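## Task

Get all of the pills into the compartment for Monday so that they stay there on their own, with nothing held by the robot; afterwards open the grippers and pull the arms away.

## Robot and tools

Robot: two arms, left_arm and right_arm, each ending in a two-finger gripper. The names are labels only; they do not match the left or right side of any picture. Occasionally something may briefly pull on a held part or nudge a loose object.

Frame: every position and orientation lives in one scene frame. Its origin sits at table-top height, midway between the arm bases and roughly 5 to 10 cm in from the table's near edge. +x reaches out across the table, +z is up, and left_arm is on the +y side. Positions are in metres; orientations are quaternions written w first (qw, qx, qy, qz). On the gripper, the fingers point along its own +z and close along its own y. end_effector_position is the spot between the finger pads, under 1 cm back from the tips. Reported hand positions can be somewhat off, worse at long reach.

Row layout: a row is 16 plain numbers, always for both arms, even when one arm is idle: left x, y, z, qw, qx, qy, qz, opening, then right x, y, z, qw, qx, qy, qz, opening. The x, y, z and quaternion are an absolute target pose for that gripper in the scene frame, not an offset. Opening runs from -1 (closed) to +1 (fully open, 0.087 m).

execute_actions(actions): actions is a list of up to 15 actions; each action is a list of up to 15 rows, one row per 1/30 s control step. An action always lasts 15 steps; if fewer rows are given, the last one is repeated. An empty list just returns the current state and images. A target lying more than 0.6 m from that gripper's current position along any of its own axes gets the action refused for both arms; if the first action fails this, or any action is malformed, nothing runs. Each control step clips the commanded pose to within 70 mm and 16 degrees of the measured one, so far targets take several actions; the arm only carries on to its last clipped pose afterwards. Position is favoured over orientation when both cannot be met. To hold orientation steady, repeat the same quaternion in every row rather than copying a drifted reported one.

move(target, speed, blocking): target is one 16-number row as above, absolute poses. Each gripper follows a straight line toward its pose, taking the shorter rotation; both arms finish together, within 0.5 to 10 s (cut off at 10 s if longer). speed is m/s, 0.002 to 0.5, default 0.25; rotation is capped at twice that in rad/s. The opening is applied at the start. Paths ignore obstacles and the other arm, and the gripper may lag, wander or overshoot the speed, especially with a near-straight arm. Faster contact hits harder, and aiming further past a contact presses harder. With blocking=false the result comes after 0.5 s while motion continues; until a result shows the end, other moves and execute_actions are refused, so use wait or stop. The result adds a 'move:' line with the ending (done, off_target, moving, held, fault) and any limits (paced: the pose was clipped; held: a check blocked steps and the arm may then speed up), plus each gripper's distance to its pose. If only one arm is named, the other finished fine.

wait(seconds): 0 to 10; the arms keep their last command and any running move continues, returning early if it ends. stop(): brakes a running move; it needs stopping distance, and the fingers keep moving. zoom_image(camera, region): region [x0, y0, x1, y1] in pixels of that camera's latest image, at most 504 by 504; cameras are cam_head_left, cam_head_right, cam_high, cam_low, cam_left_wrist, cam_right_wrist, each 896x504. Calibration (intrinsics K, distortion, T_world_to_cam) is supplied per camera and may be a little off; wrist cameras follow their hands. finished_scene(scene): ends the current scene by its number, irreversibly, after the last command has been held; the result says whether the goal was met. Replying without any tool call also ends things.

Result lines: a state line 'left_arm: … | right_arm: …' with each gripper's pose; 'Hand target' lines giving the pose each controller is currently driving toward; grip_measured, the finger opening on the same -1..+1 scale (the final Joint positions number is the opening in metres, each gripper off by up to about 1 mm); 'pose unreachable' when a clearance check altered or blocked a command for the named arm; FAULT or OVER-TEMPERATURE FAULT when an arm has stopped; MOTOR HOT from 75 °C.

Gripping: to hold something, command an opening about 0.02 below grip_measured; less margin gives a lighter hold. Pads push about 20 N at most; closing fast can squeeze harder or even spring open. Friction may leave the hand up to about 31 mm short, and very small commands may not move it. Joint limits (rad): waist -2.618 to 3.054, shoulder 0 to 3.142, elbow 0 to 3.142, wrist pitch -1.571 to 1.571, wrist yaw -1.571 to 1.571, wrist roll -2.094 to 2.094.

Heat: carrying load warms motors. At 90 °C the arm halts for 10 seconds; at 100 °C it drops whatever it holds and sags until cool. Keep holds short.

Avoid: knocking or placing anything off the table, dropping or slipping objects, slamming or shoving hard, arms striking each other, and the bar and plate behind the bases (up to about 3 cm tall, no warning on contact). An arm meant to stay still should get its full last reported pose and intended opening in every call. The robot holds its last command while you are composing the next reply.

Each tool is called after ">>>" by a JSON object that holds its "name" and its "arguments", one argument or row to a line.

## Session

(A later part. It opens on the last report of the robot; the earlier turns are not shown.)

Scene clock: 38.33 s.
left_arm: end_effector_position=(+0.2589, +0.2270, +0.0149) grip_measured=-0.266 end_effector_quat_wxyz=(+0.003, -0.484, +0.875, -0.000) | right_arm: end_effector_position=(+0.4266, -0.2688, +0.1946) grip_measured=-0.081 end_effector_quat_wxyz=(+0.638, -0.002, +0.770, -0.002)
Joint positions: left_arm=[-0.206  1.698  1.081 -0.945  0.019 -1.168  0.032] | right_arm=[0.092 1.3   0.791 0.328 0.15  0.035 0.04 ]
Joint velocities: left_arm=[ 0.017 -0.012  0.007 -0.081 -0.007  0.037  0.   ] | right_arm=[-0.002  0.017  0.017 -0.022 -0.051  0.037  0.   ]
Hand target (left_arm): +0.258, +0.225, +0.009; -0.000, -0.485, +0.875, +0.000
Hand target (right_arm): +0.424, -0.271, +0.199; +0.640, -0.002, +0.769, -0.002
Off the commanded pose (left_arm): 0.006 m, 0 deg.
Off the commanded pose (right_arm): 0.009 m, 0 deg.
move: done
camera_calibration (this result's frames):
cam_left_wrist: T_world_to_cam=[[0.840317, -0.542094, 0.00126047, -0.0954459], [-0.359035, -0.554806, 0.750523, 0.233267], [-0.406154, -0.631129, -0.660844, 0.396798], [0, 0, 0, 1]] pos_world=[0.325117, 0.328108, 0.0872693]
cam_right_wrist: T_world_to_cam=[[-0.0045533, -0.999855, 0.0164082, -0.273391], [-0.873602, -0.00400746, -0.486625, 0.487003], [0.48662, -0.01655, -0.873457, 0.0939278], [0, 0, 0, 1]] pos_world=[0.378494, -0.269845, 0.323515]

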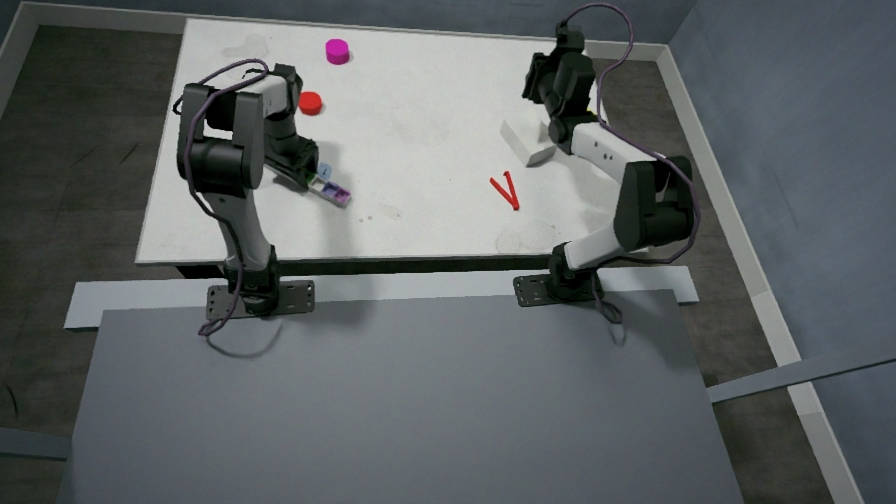

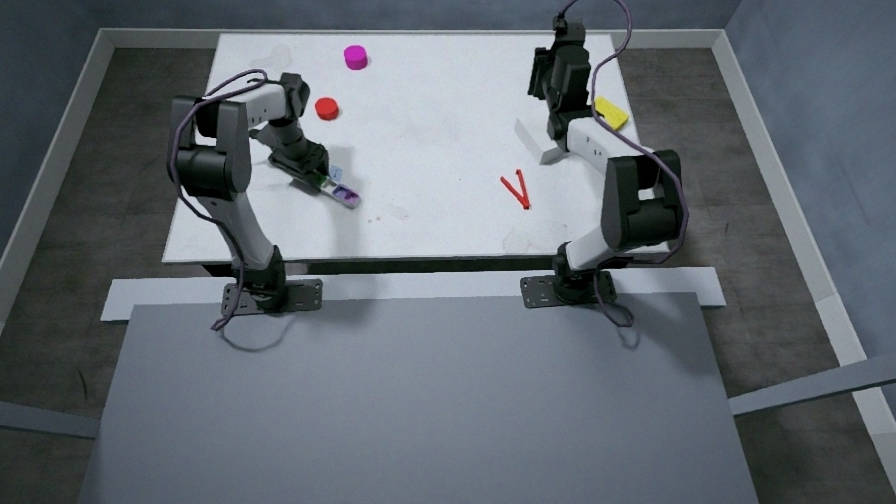

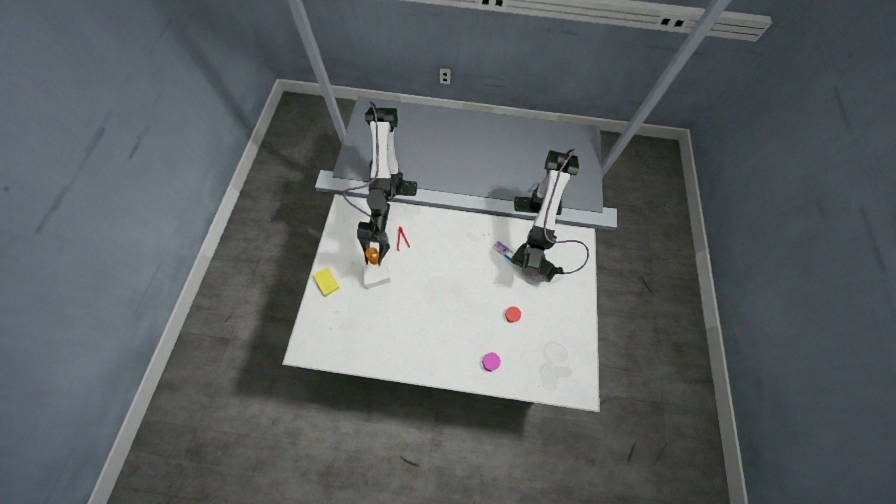

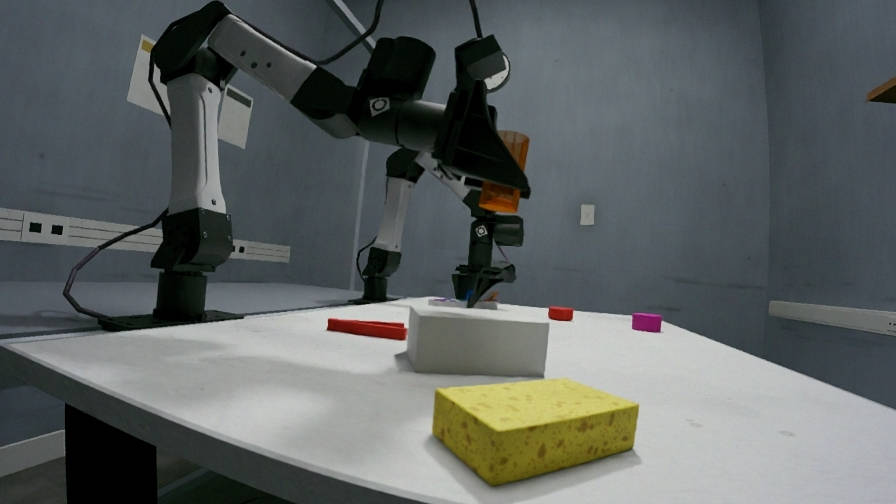

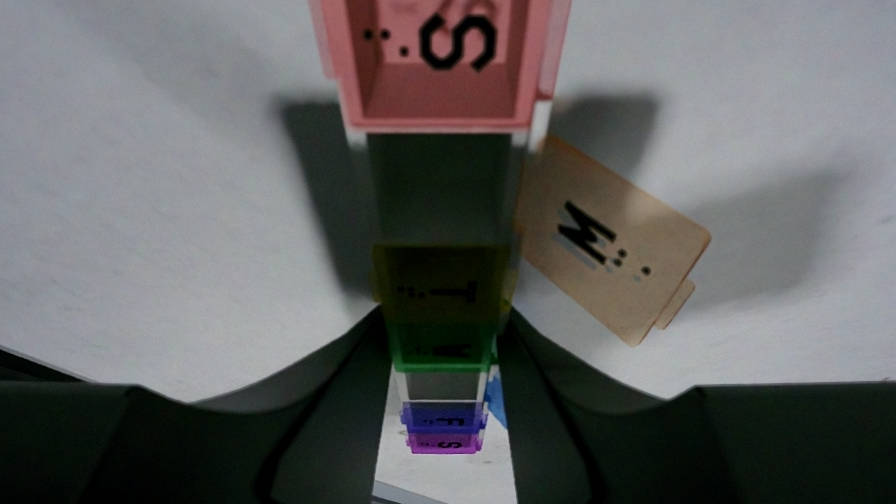

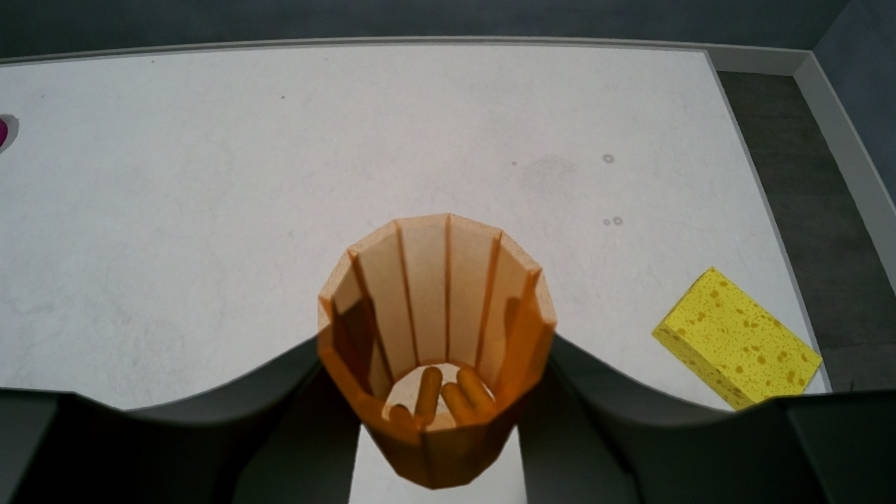

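>>> {"name": "move", "arguments": {
  "target": [0.23,-0.05,0.017,0,-0.383,0.924,0,-0.3, 0.42,-0.27,0.2,0.64,0,0.768,0,-0.12],
  "speed": 0.1
}}

>>> {"name": "move", "arguments": {
  "target": [0.23,-0.05,0.012,0,-0.383,0.924,0,0.2, 0.42,-0.27,0.2,0.64,0,0.768,0,-0.12],
  "speed": 0.1
}}

>>> {"name": "move", "arguments": {
  "target": [0.23,-0.05,0.09,0,-0.383,0.924,0,0.2, 0.42,-0.27,0.2,0.64,0,0.768,0,-0.12],
  "speed": 0.1
}}

>>> {"name": "move", "arguments": {
  "target": [0.25,0.33,0.12,0,0,1,0,0.2, 0.40,-0.2,0.16,0.2,-0.1,0.97,0.03,-0.12],
  "speed": 0.2
}}

Scene clock: 43.30 s.
left_arm: end_effector_position=(+0.2308, -0.0464, +0.0187) grip_measured=-0.272 end_effector_quat_wxyz=(+0.004, -0.381, +0.925, -0.008) | right_arm: end_effector_position=(+0.4240, -0.2690, +0.1996) grip_measured=-0.081 end_effector_quat_wxyz=(+0.641, -0.002, +0.767, -0.001)
Joint positions: left_arm=[-0.934  2.151  1.743 -1.129  0.01  -1.668  0.032] | right_arm=[0.092 1.283 0.791 0.319 0.149 0.035 0.04 ]
Joint velocities: left_arm=[ 0.012 -0.002  0.002 -0.066  0.007 -0.081 -0.001] | right_arm=[-0.017 -0.007 -0.017 -0.007 -0.007  0.007 -0.001]
Hand target (left_arm): +0.229, -0.046, +0.019; +0.004, -0.383, +0.924, +0.000
Hand target (right_arm): +0.420, -0.270, +0.200; +0.640, +0.000, +0.768, -0.000
Off the commanded pose (left_arm): 0.004 m, 1 deg.
Off the commanded pose (right_arm): 0.004 m, 0 deg.
move: done
camera_calibration (this result's frames):
cam_left_wrist: T_world_to_cam=[[0.695711, -0.718154, 0.0155204, -0.195096], [-0.481576, -0.450276, 0.751888, 0.101791], [-0.532983, -0.530571, -0.659108, 0.249204], [0, 0, 0, 1]] pos_world=[0.317572, 0.0379453, 0.0907444]
cam_right_wrist: T_world_to_cam=[[-0.00384509, -0.999881, 0.014946, -0.273707], [-0.869548, -0.00403783, -0.493832, 0.486934], [0.493834, -0.0148951, -0.869429, 0.0961123], [0, 0, 0, 1]] pos_world=[0.374897, -0.270276, 0.328118]

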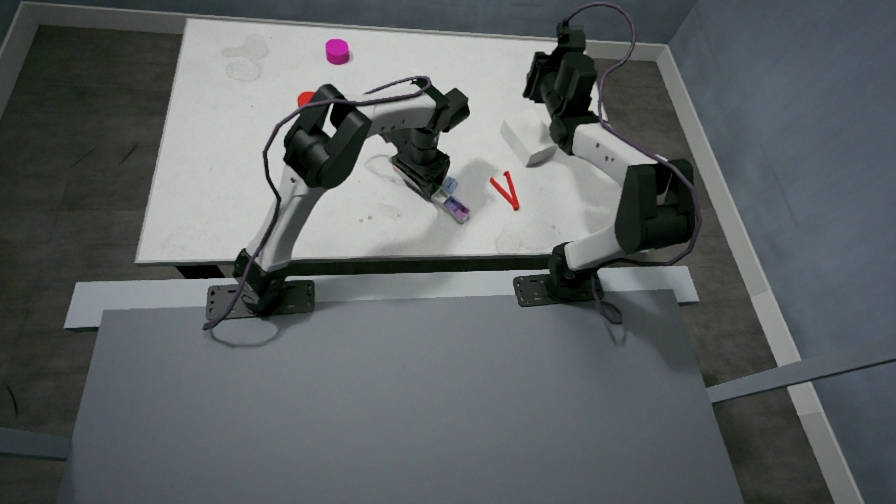

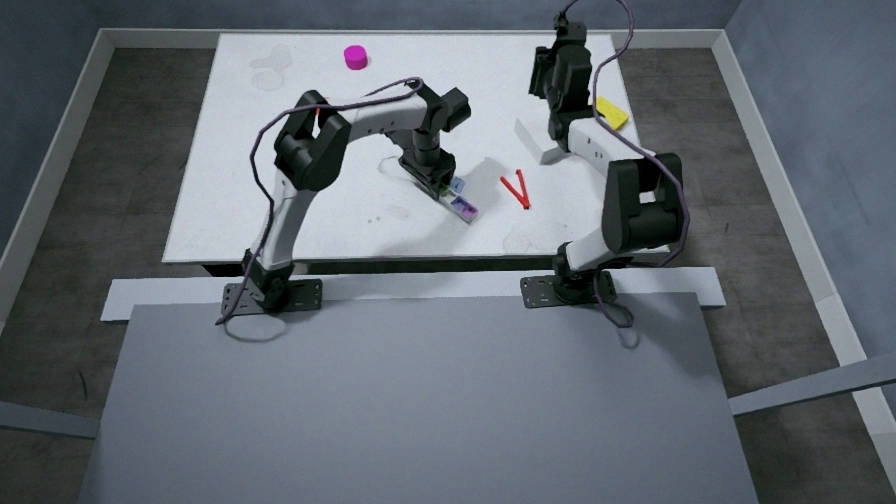

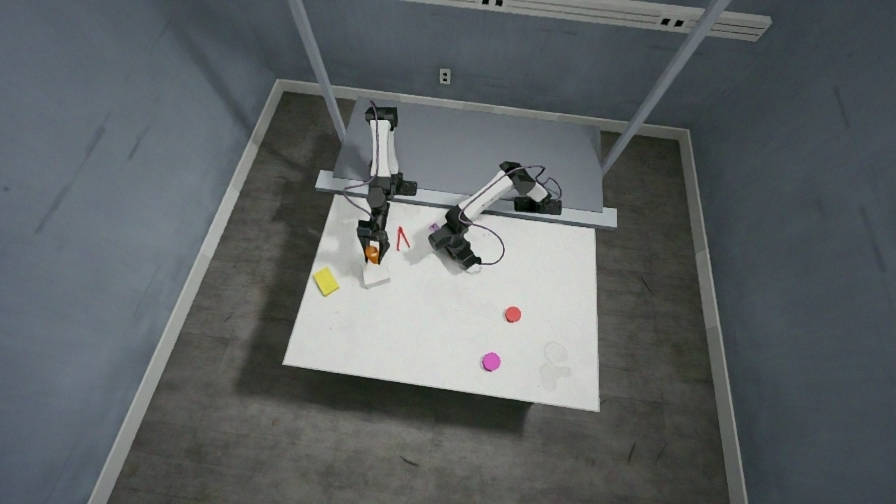

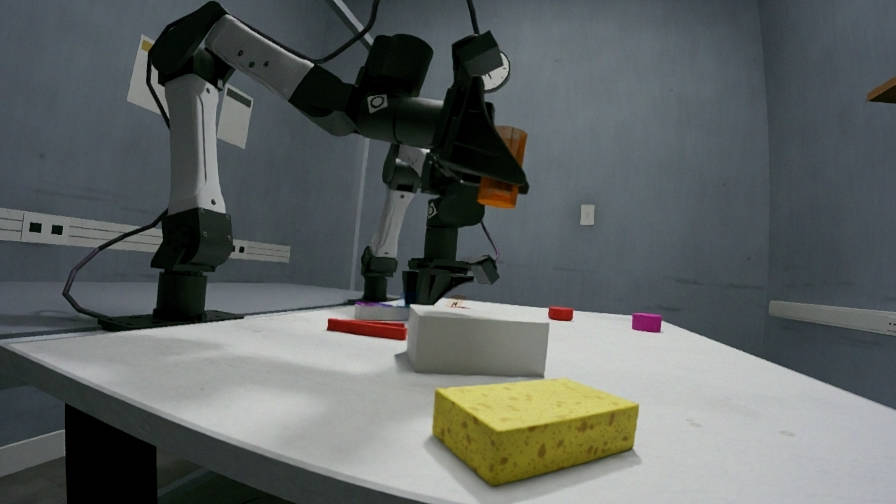

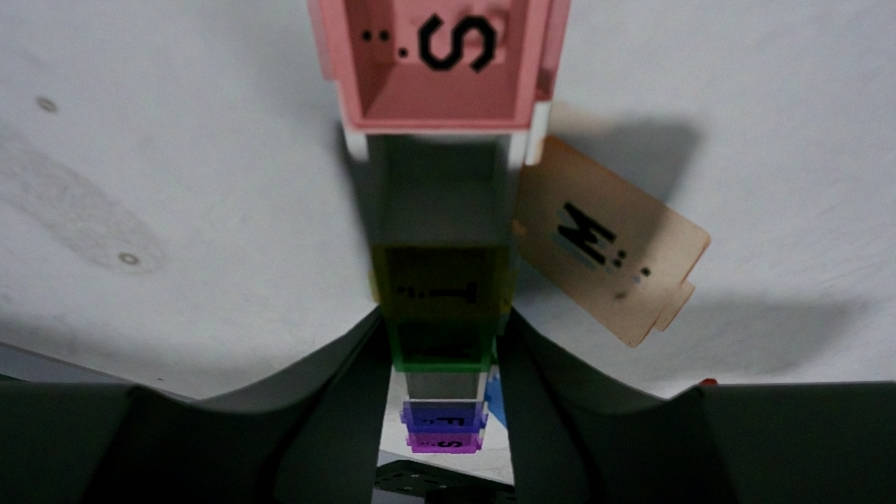

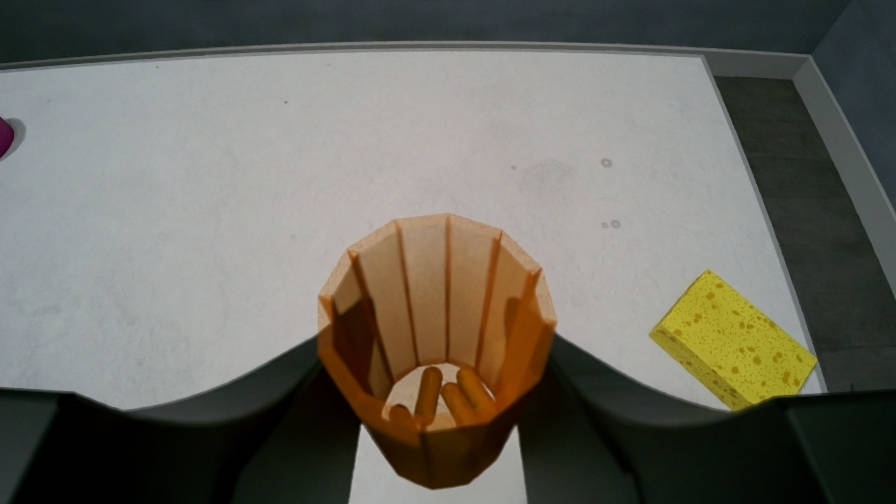

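Scene clock: 44.00 s.
left_arm: end_effector_position=(+0.2306, -0.0469, +0.0134) grip_measured=+0.200 end_effector_quat_wxyz=(+0.002, -0.381, +0.925, -0.002) | right_arm: end_effector_position=(+0.4240, -0.2690, +0.1996) grip_measured=-0.081 end_effector_quat_wxyz=(+0.641, -0.002, +0.767, -0.001)
Joint positions: left_arm=[-0.935  2.169  1.751 -1.131  0.012 -1.669  0.052] | right_arm=[0.092 1.283 0.791 0.319 0.149 0.035 0.04 ]
Joint velocities: left_arm=[-0.002 -0.002 -0.002  0.022  0.066 -0.081  0.   ] | right_arm=[-0.022 -0.017 -0.002 -0.022 -0.007 -0.022 -0.   ]
Hand target (left_arm): +0.230, -0.050, +0.012; +0.000, -0.383, +0.924, -0.000
Hand target (right_arm): +0.420, -0.270, +0.200; +0.640, -0.000, +0.768, -0.000
Off the commanded pose (left_arm): 0.003 m, 0 deg.
Off the commanded pose (right_arm): 0.004 m, 0 deg.
move: done
camera_calibration (this result's frames):
cam_left_wrist: T_world_to_cam=[[0.696188, -0.717854, 0.00287249, -0.195182], [-0.474661, -0.457327, 0.75203, 0.103536], [-0.538534, -0.524918, -0.659123, 0.246909], [0, 0, 0, 1]] pos_world=[0.317997, 0.0368449, 0.0854417]
cam_right_wrist: T_world_to_cam=[[-0.00384509, -0.999881, 0.014946, -0.273707], [-0.869548, -0.00403783, -0.493832, 0.486934], [0.493834, -0.0148951, -0.869429, 0.0961123], [0, 0, 0, 1]] pos_world=[0.374897, -0.270276, 0.328118]

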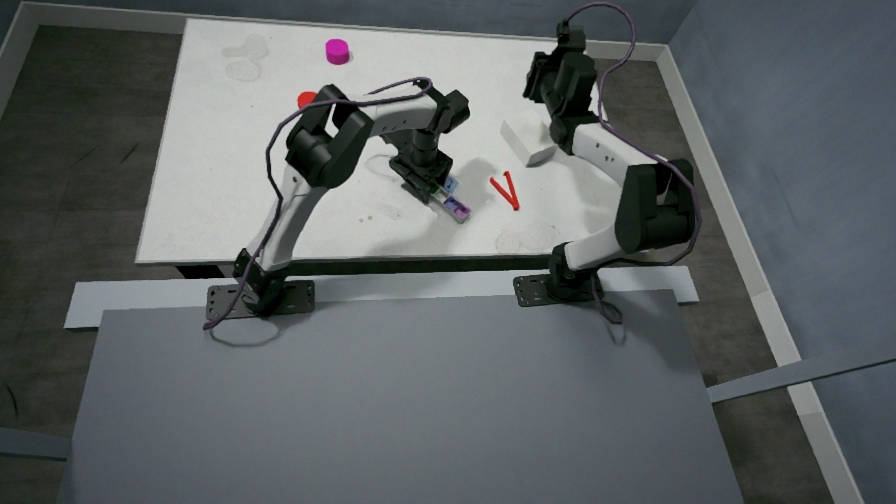

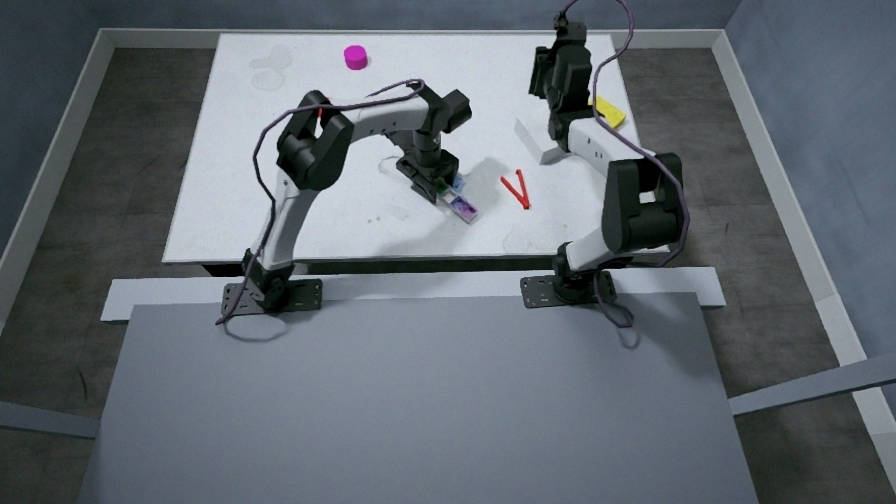

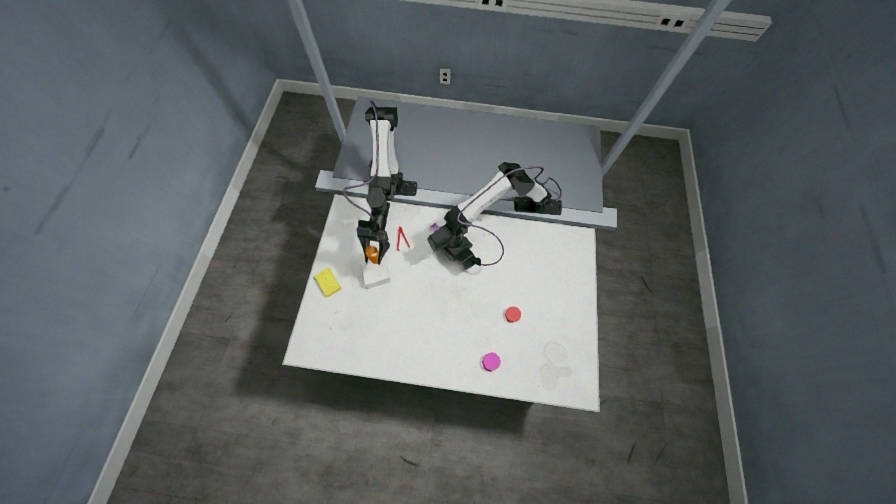

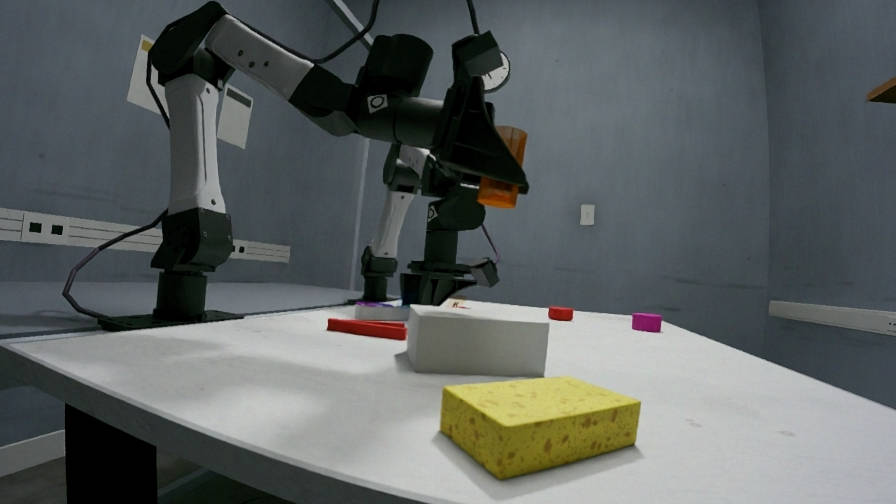

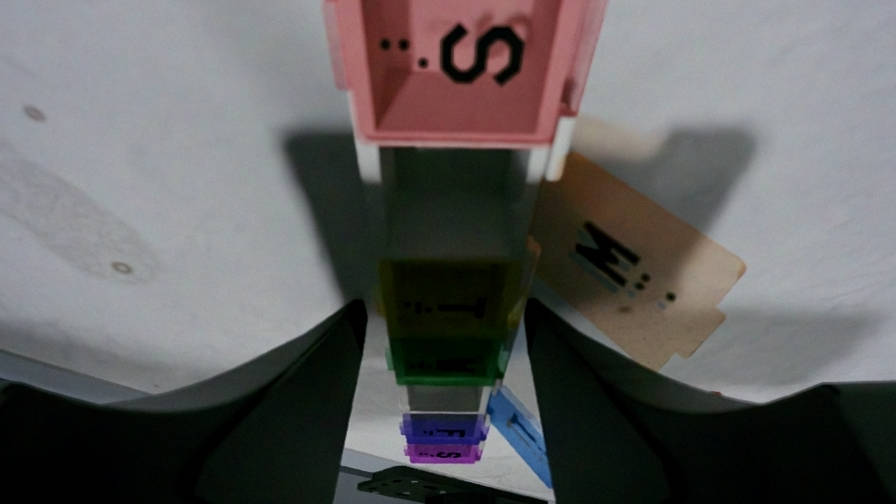

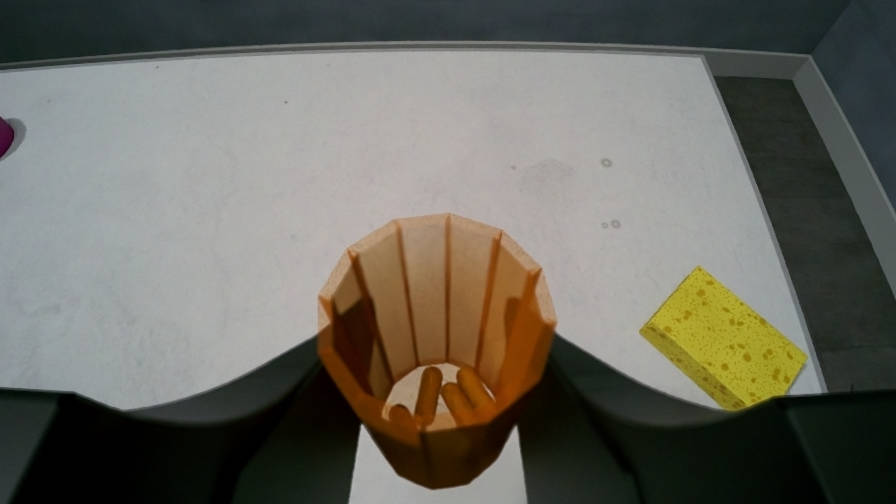

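Scene clock: 45.37 s.
left_arm: end_effector_position=(+0.2317, -0.0498, +0.0841) grip_measured=+0.200 end_effector_quat_wxyz=(+0.002, -0.381, +0.925, -0.000) | right_arm: end_effector_position=(+0.4240, -0.2690, +0.1996) grip_measured=-0.081 end_effector_quat_wxyz=(+0.641, -0.002, +0.767, -0.001)
Joint positions: left_arm=[-0.935  2.169  2.032 -1.417  0.012 -1.669  0.052] | right_arm=[0.092 1.283 0.791 0.319 0.149 0.035 0.04 ]
Joint velocities: left_arm=[ 0.012  0.002 -0.002 -0.007 -0.037  0.007 -0.   ] | right_arm=[ 0.007 -0.007  0.002  0.051  0.022  0.022 -0.   ]
Hand target (left_arm): +0.230, -0.050, +0.090; +0.000, -0.383, +0.924, -0.000
Hand target (right_arm): +0.420, -0.270, +0.200; +0.640, -0.000, +0.768, -0.000
Off the commanded pose (left_arm): 0.006 m, 0 deg.
Off the commanded pose (right_arm): 0.004 m, 0 deg.
move: done
camera_calibration (this result's frames):
cam_left_wrist: T_world_to_cam=[[0.69623, -0.717818, -0.000927497, -0.197844], [-0.472825, -0.459577, 0.751815, 0.048984], [-0.540092, -0.522998, -0.659374, 0.293056], [0, 0, 0, 1]] pos_world=[0.319183, 0.0337635, 0.156223]
cam_right_wrist: T_world_to_cam=[[-0.00384509, -0.999881, 0.014946, -0.273707], [-0.869548, -0.00403783, -0.493832, 0.486934], [0.493834, -0.0148951, -0.869429, 0.0961123], [0, 0, 0, 1]] pos_world=[0.374897, -0.270276, 0.328118]

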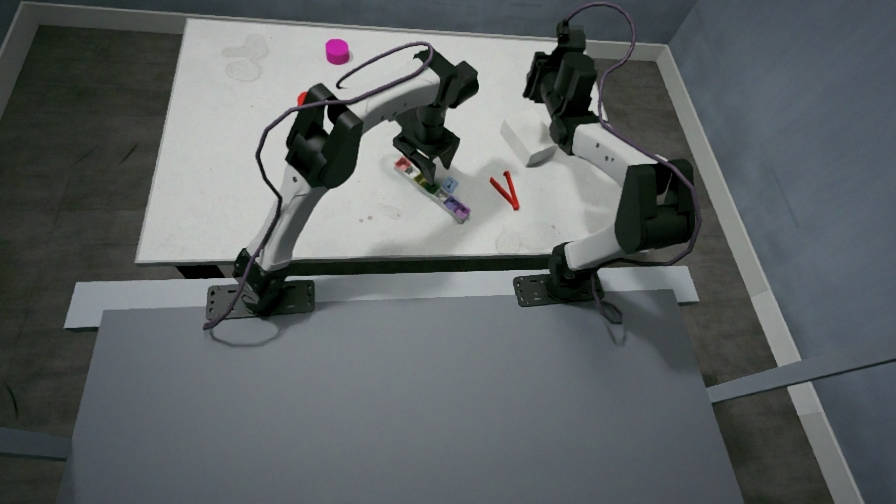

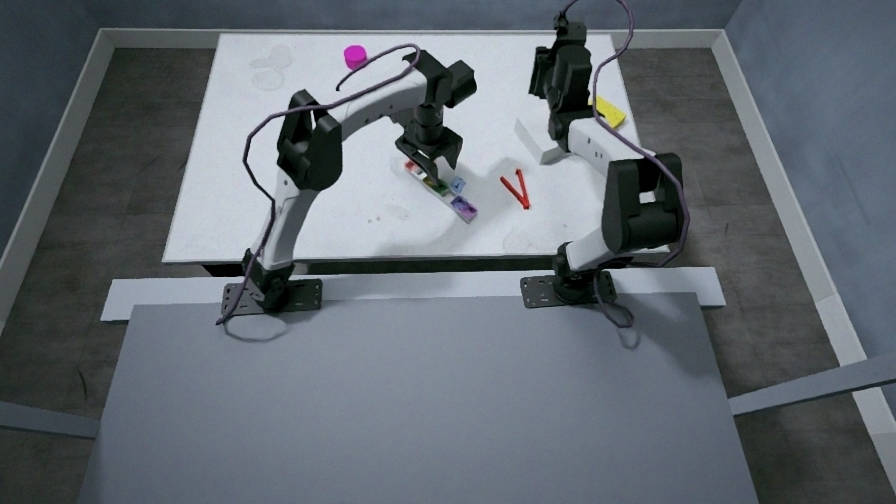

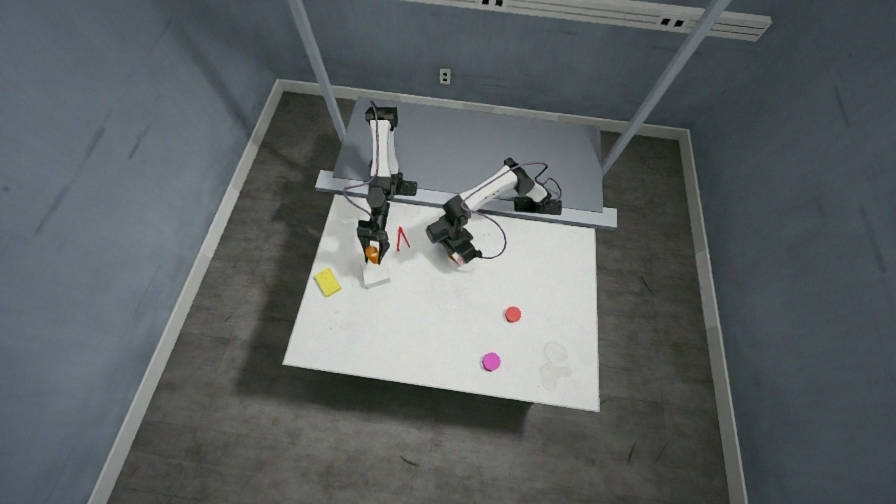

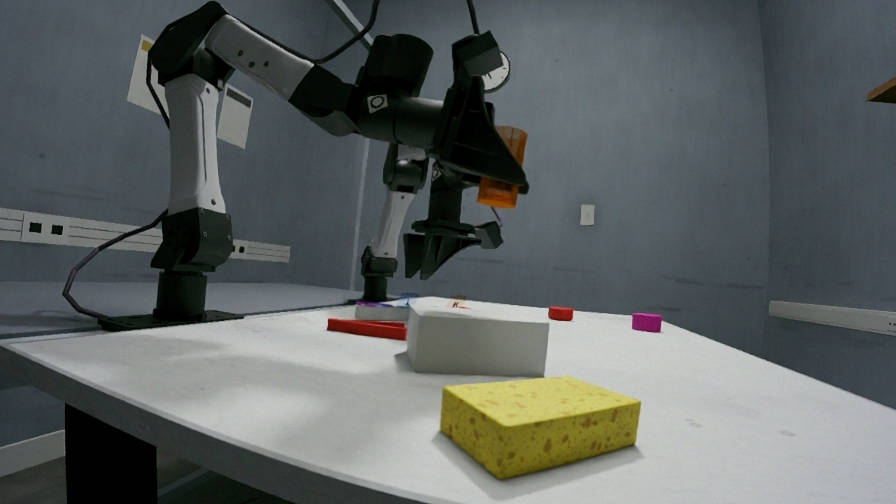

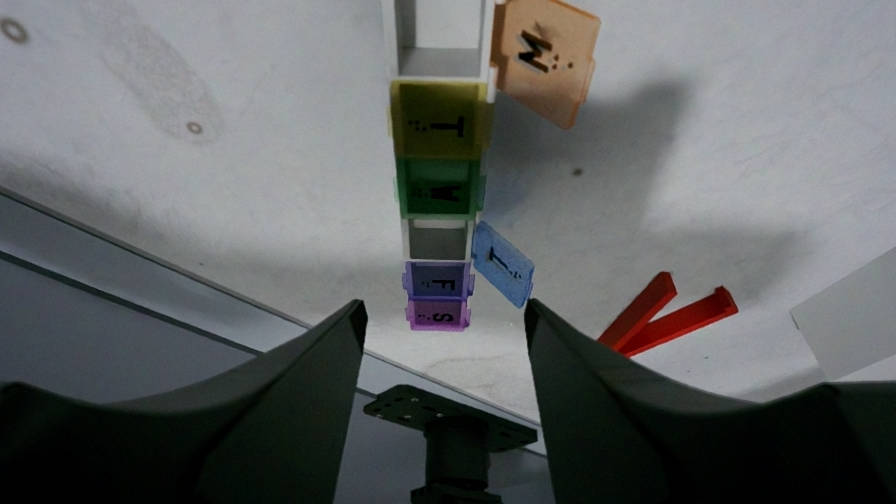

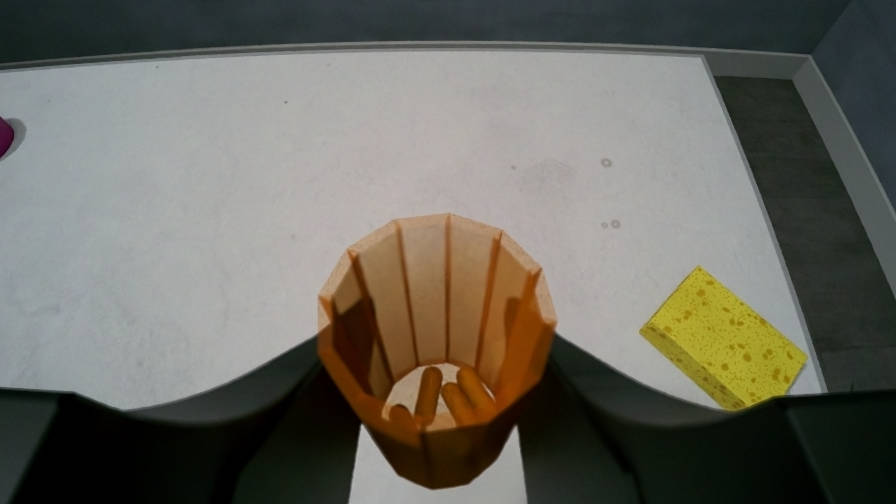

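Scene clock: 48.50 s.
left_arm: end_effector_position=(+0.2520, +0.3234, +0.1126) grip_measured=+0.200 end_effector_quat_wxyz=(-0.008, -0.001, +1.000, -0.001) | right_arm: end_effector_position=(+0.3980, -0.2042, +0.1611) grip_measured=-0.081 end_effector_quat_wxyz=(+0.207, -0.099, +0.973, +0.030)
Joint positions: left_arm=[ 0.014  1.688  1.457 -1.357  0.023  0.06   0.052] | right_arm=[ 0.191  1.885  1.892 -1.145 -0.006  0.054  0.04 ]
Joint velocities: left_arm=[-0.012  0.007 -0.012  0.022 -0.022  0.051 -0.001] | right_arm=[-0.012 -0.012  0.002 -0.022 -0.051 -0.037 -0.   ]
Hand target (left_arm): +0.253, +0.325, +0.119; -0.004, -0.000, +1.000, -0.003
Hand target (right_arm): +0.398, -0.201, +0.160; +0.201, -0.102, +0.974, +0.032
Off the commanded pose (left_arm): 0.010 m, 1 deg.
Off the commanded pose (right_arm): 0.005 m, 1 deg.
move: done
camera_calibration (this result's frames):
cam_left_wrist: T_world_to_cam=[[-0.00989651, -0.999951, -0.000843565, 0.325045], [-0.645813, 0.00574754, 0.763474, 0.100484], [-0.763432, 0.00810052, -0.645838, 0.401065], [0, 0, 0, 1]] pos_world=[0.374297, 0.321202, 0.18258]
cam_right_wrist: T_world_to_cam=[[0.211071, -0.977446, -0.00693503, -0.285825], [-0.878017, -0.192709, 0.43812, 0.260215], [-0.429575, -0.0863855, -0.89889, 0.434045], [0, 0, 0, 1]] pos_world=[0.475258, -0.191738, 0.274171]

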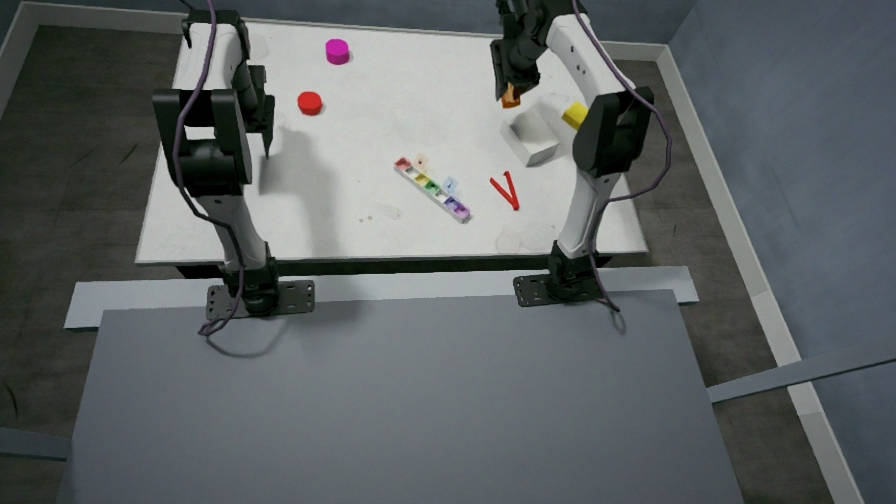

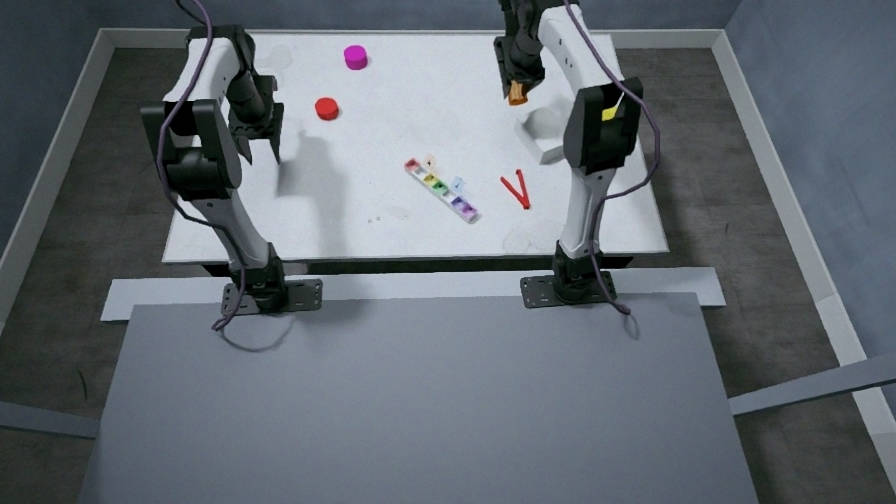

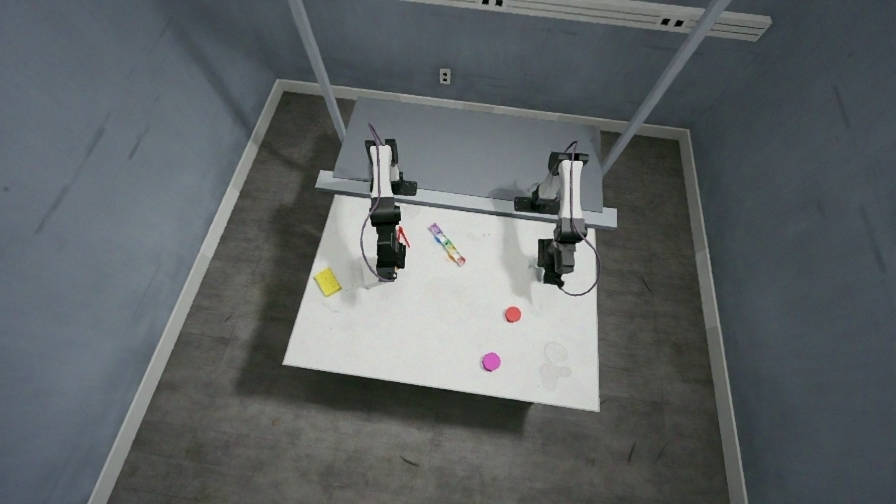

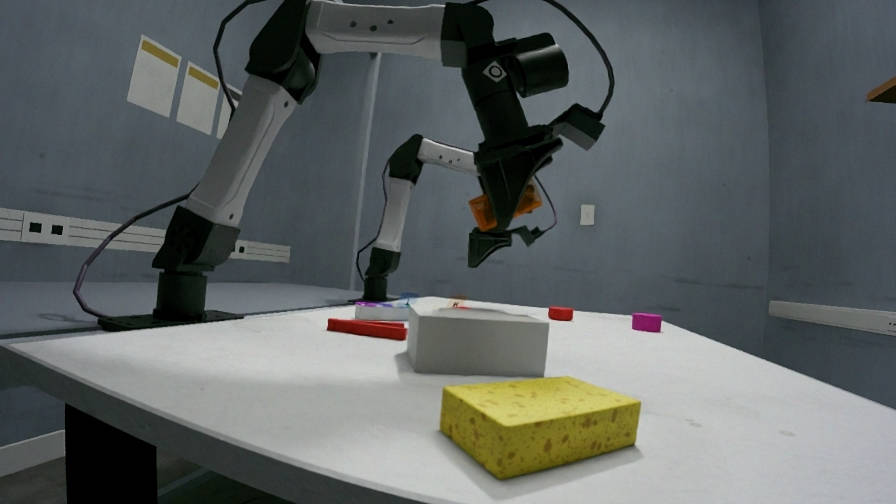

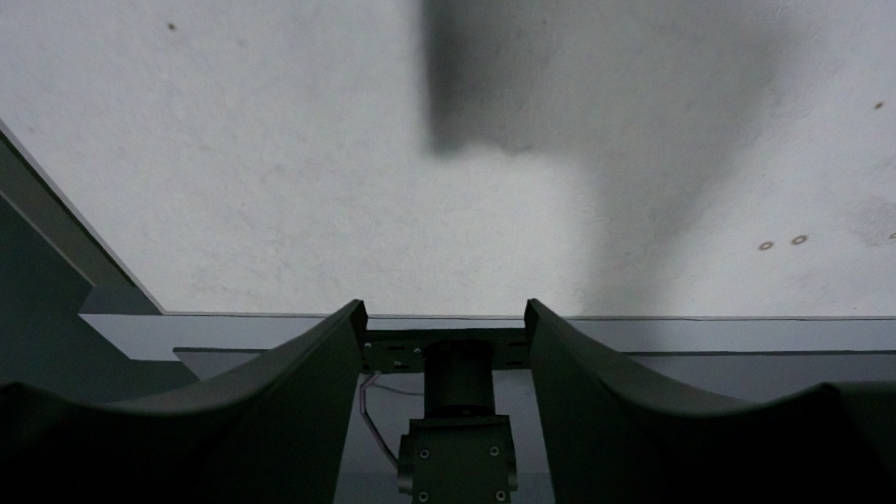

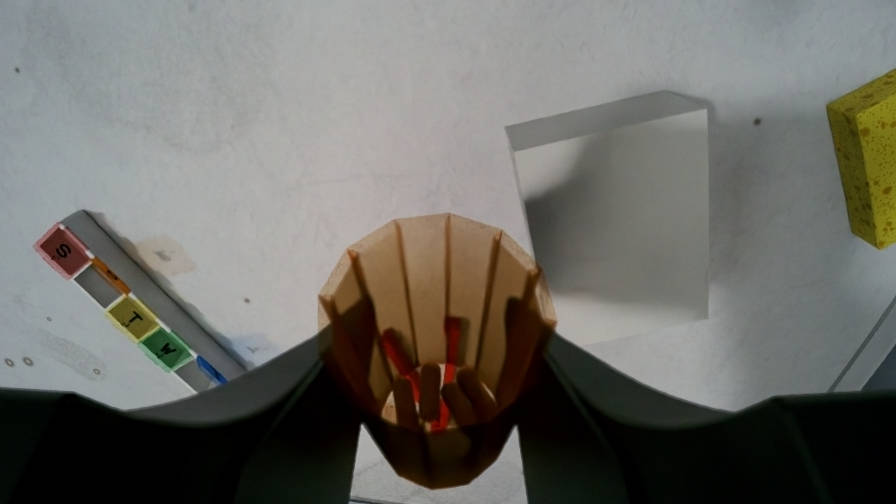

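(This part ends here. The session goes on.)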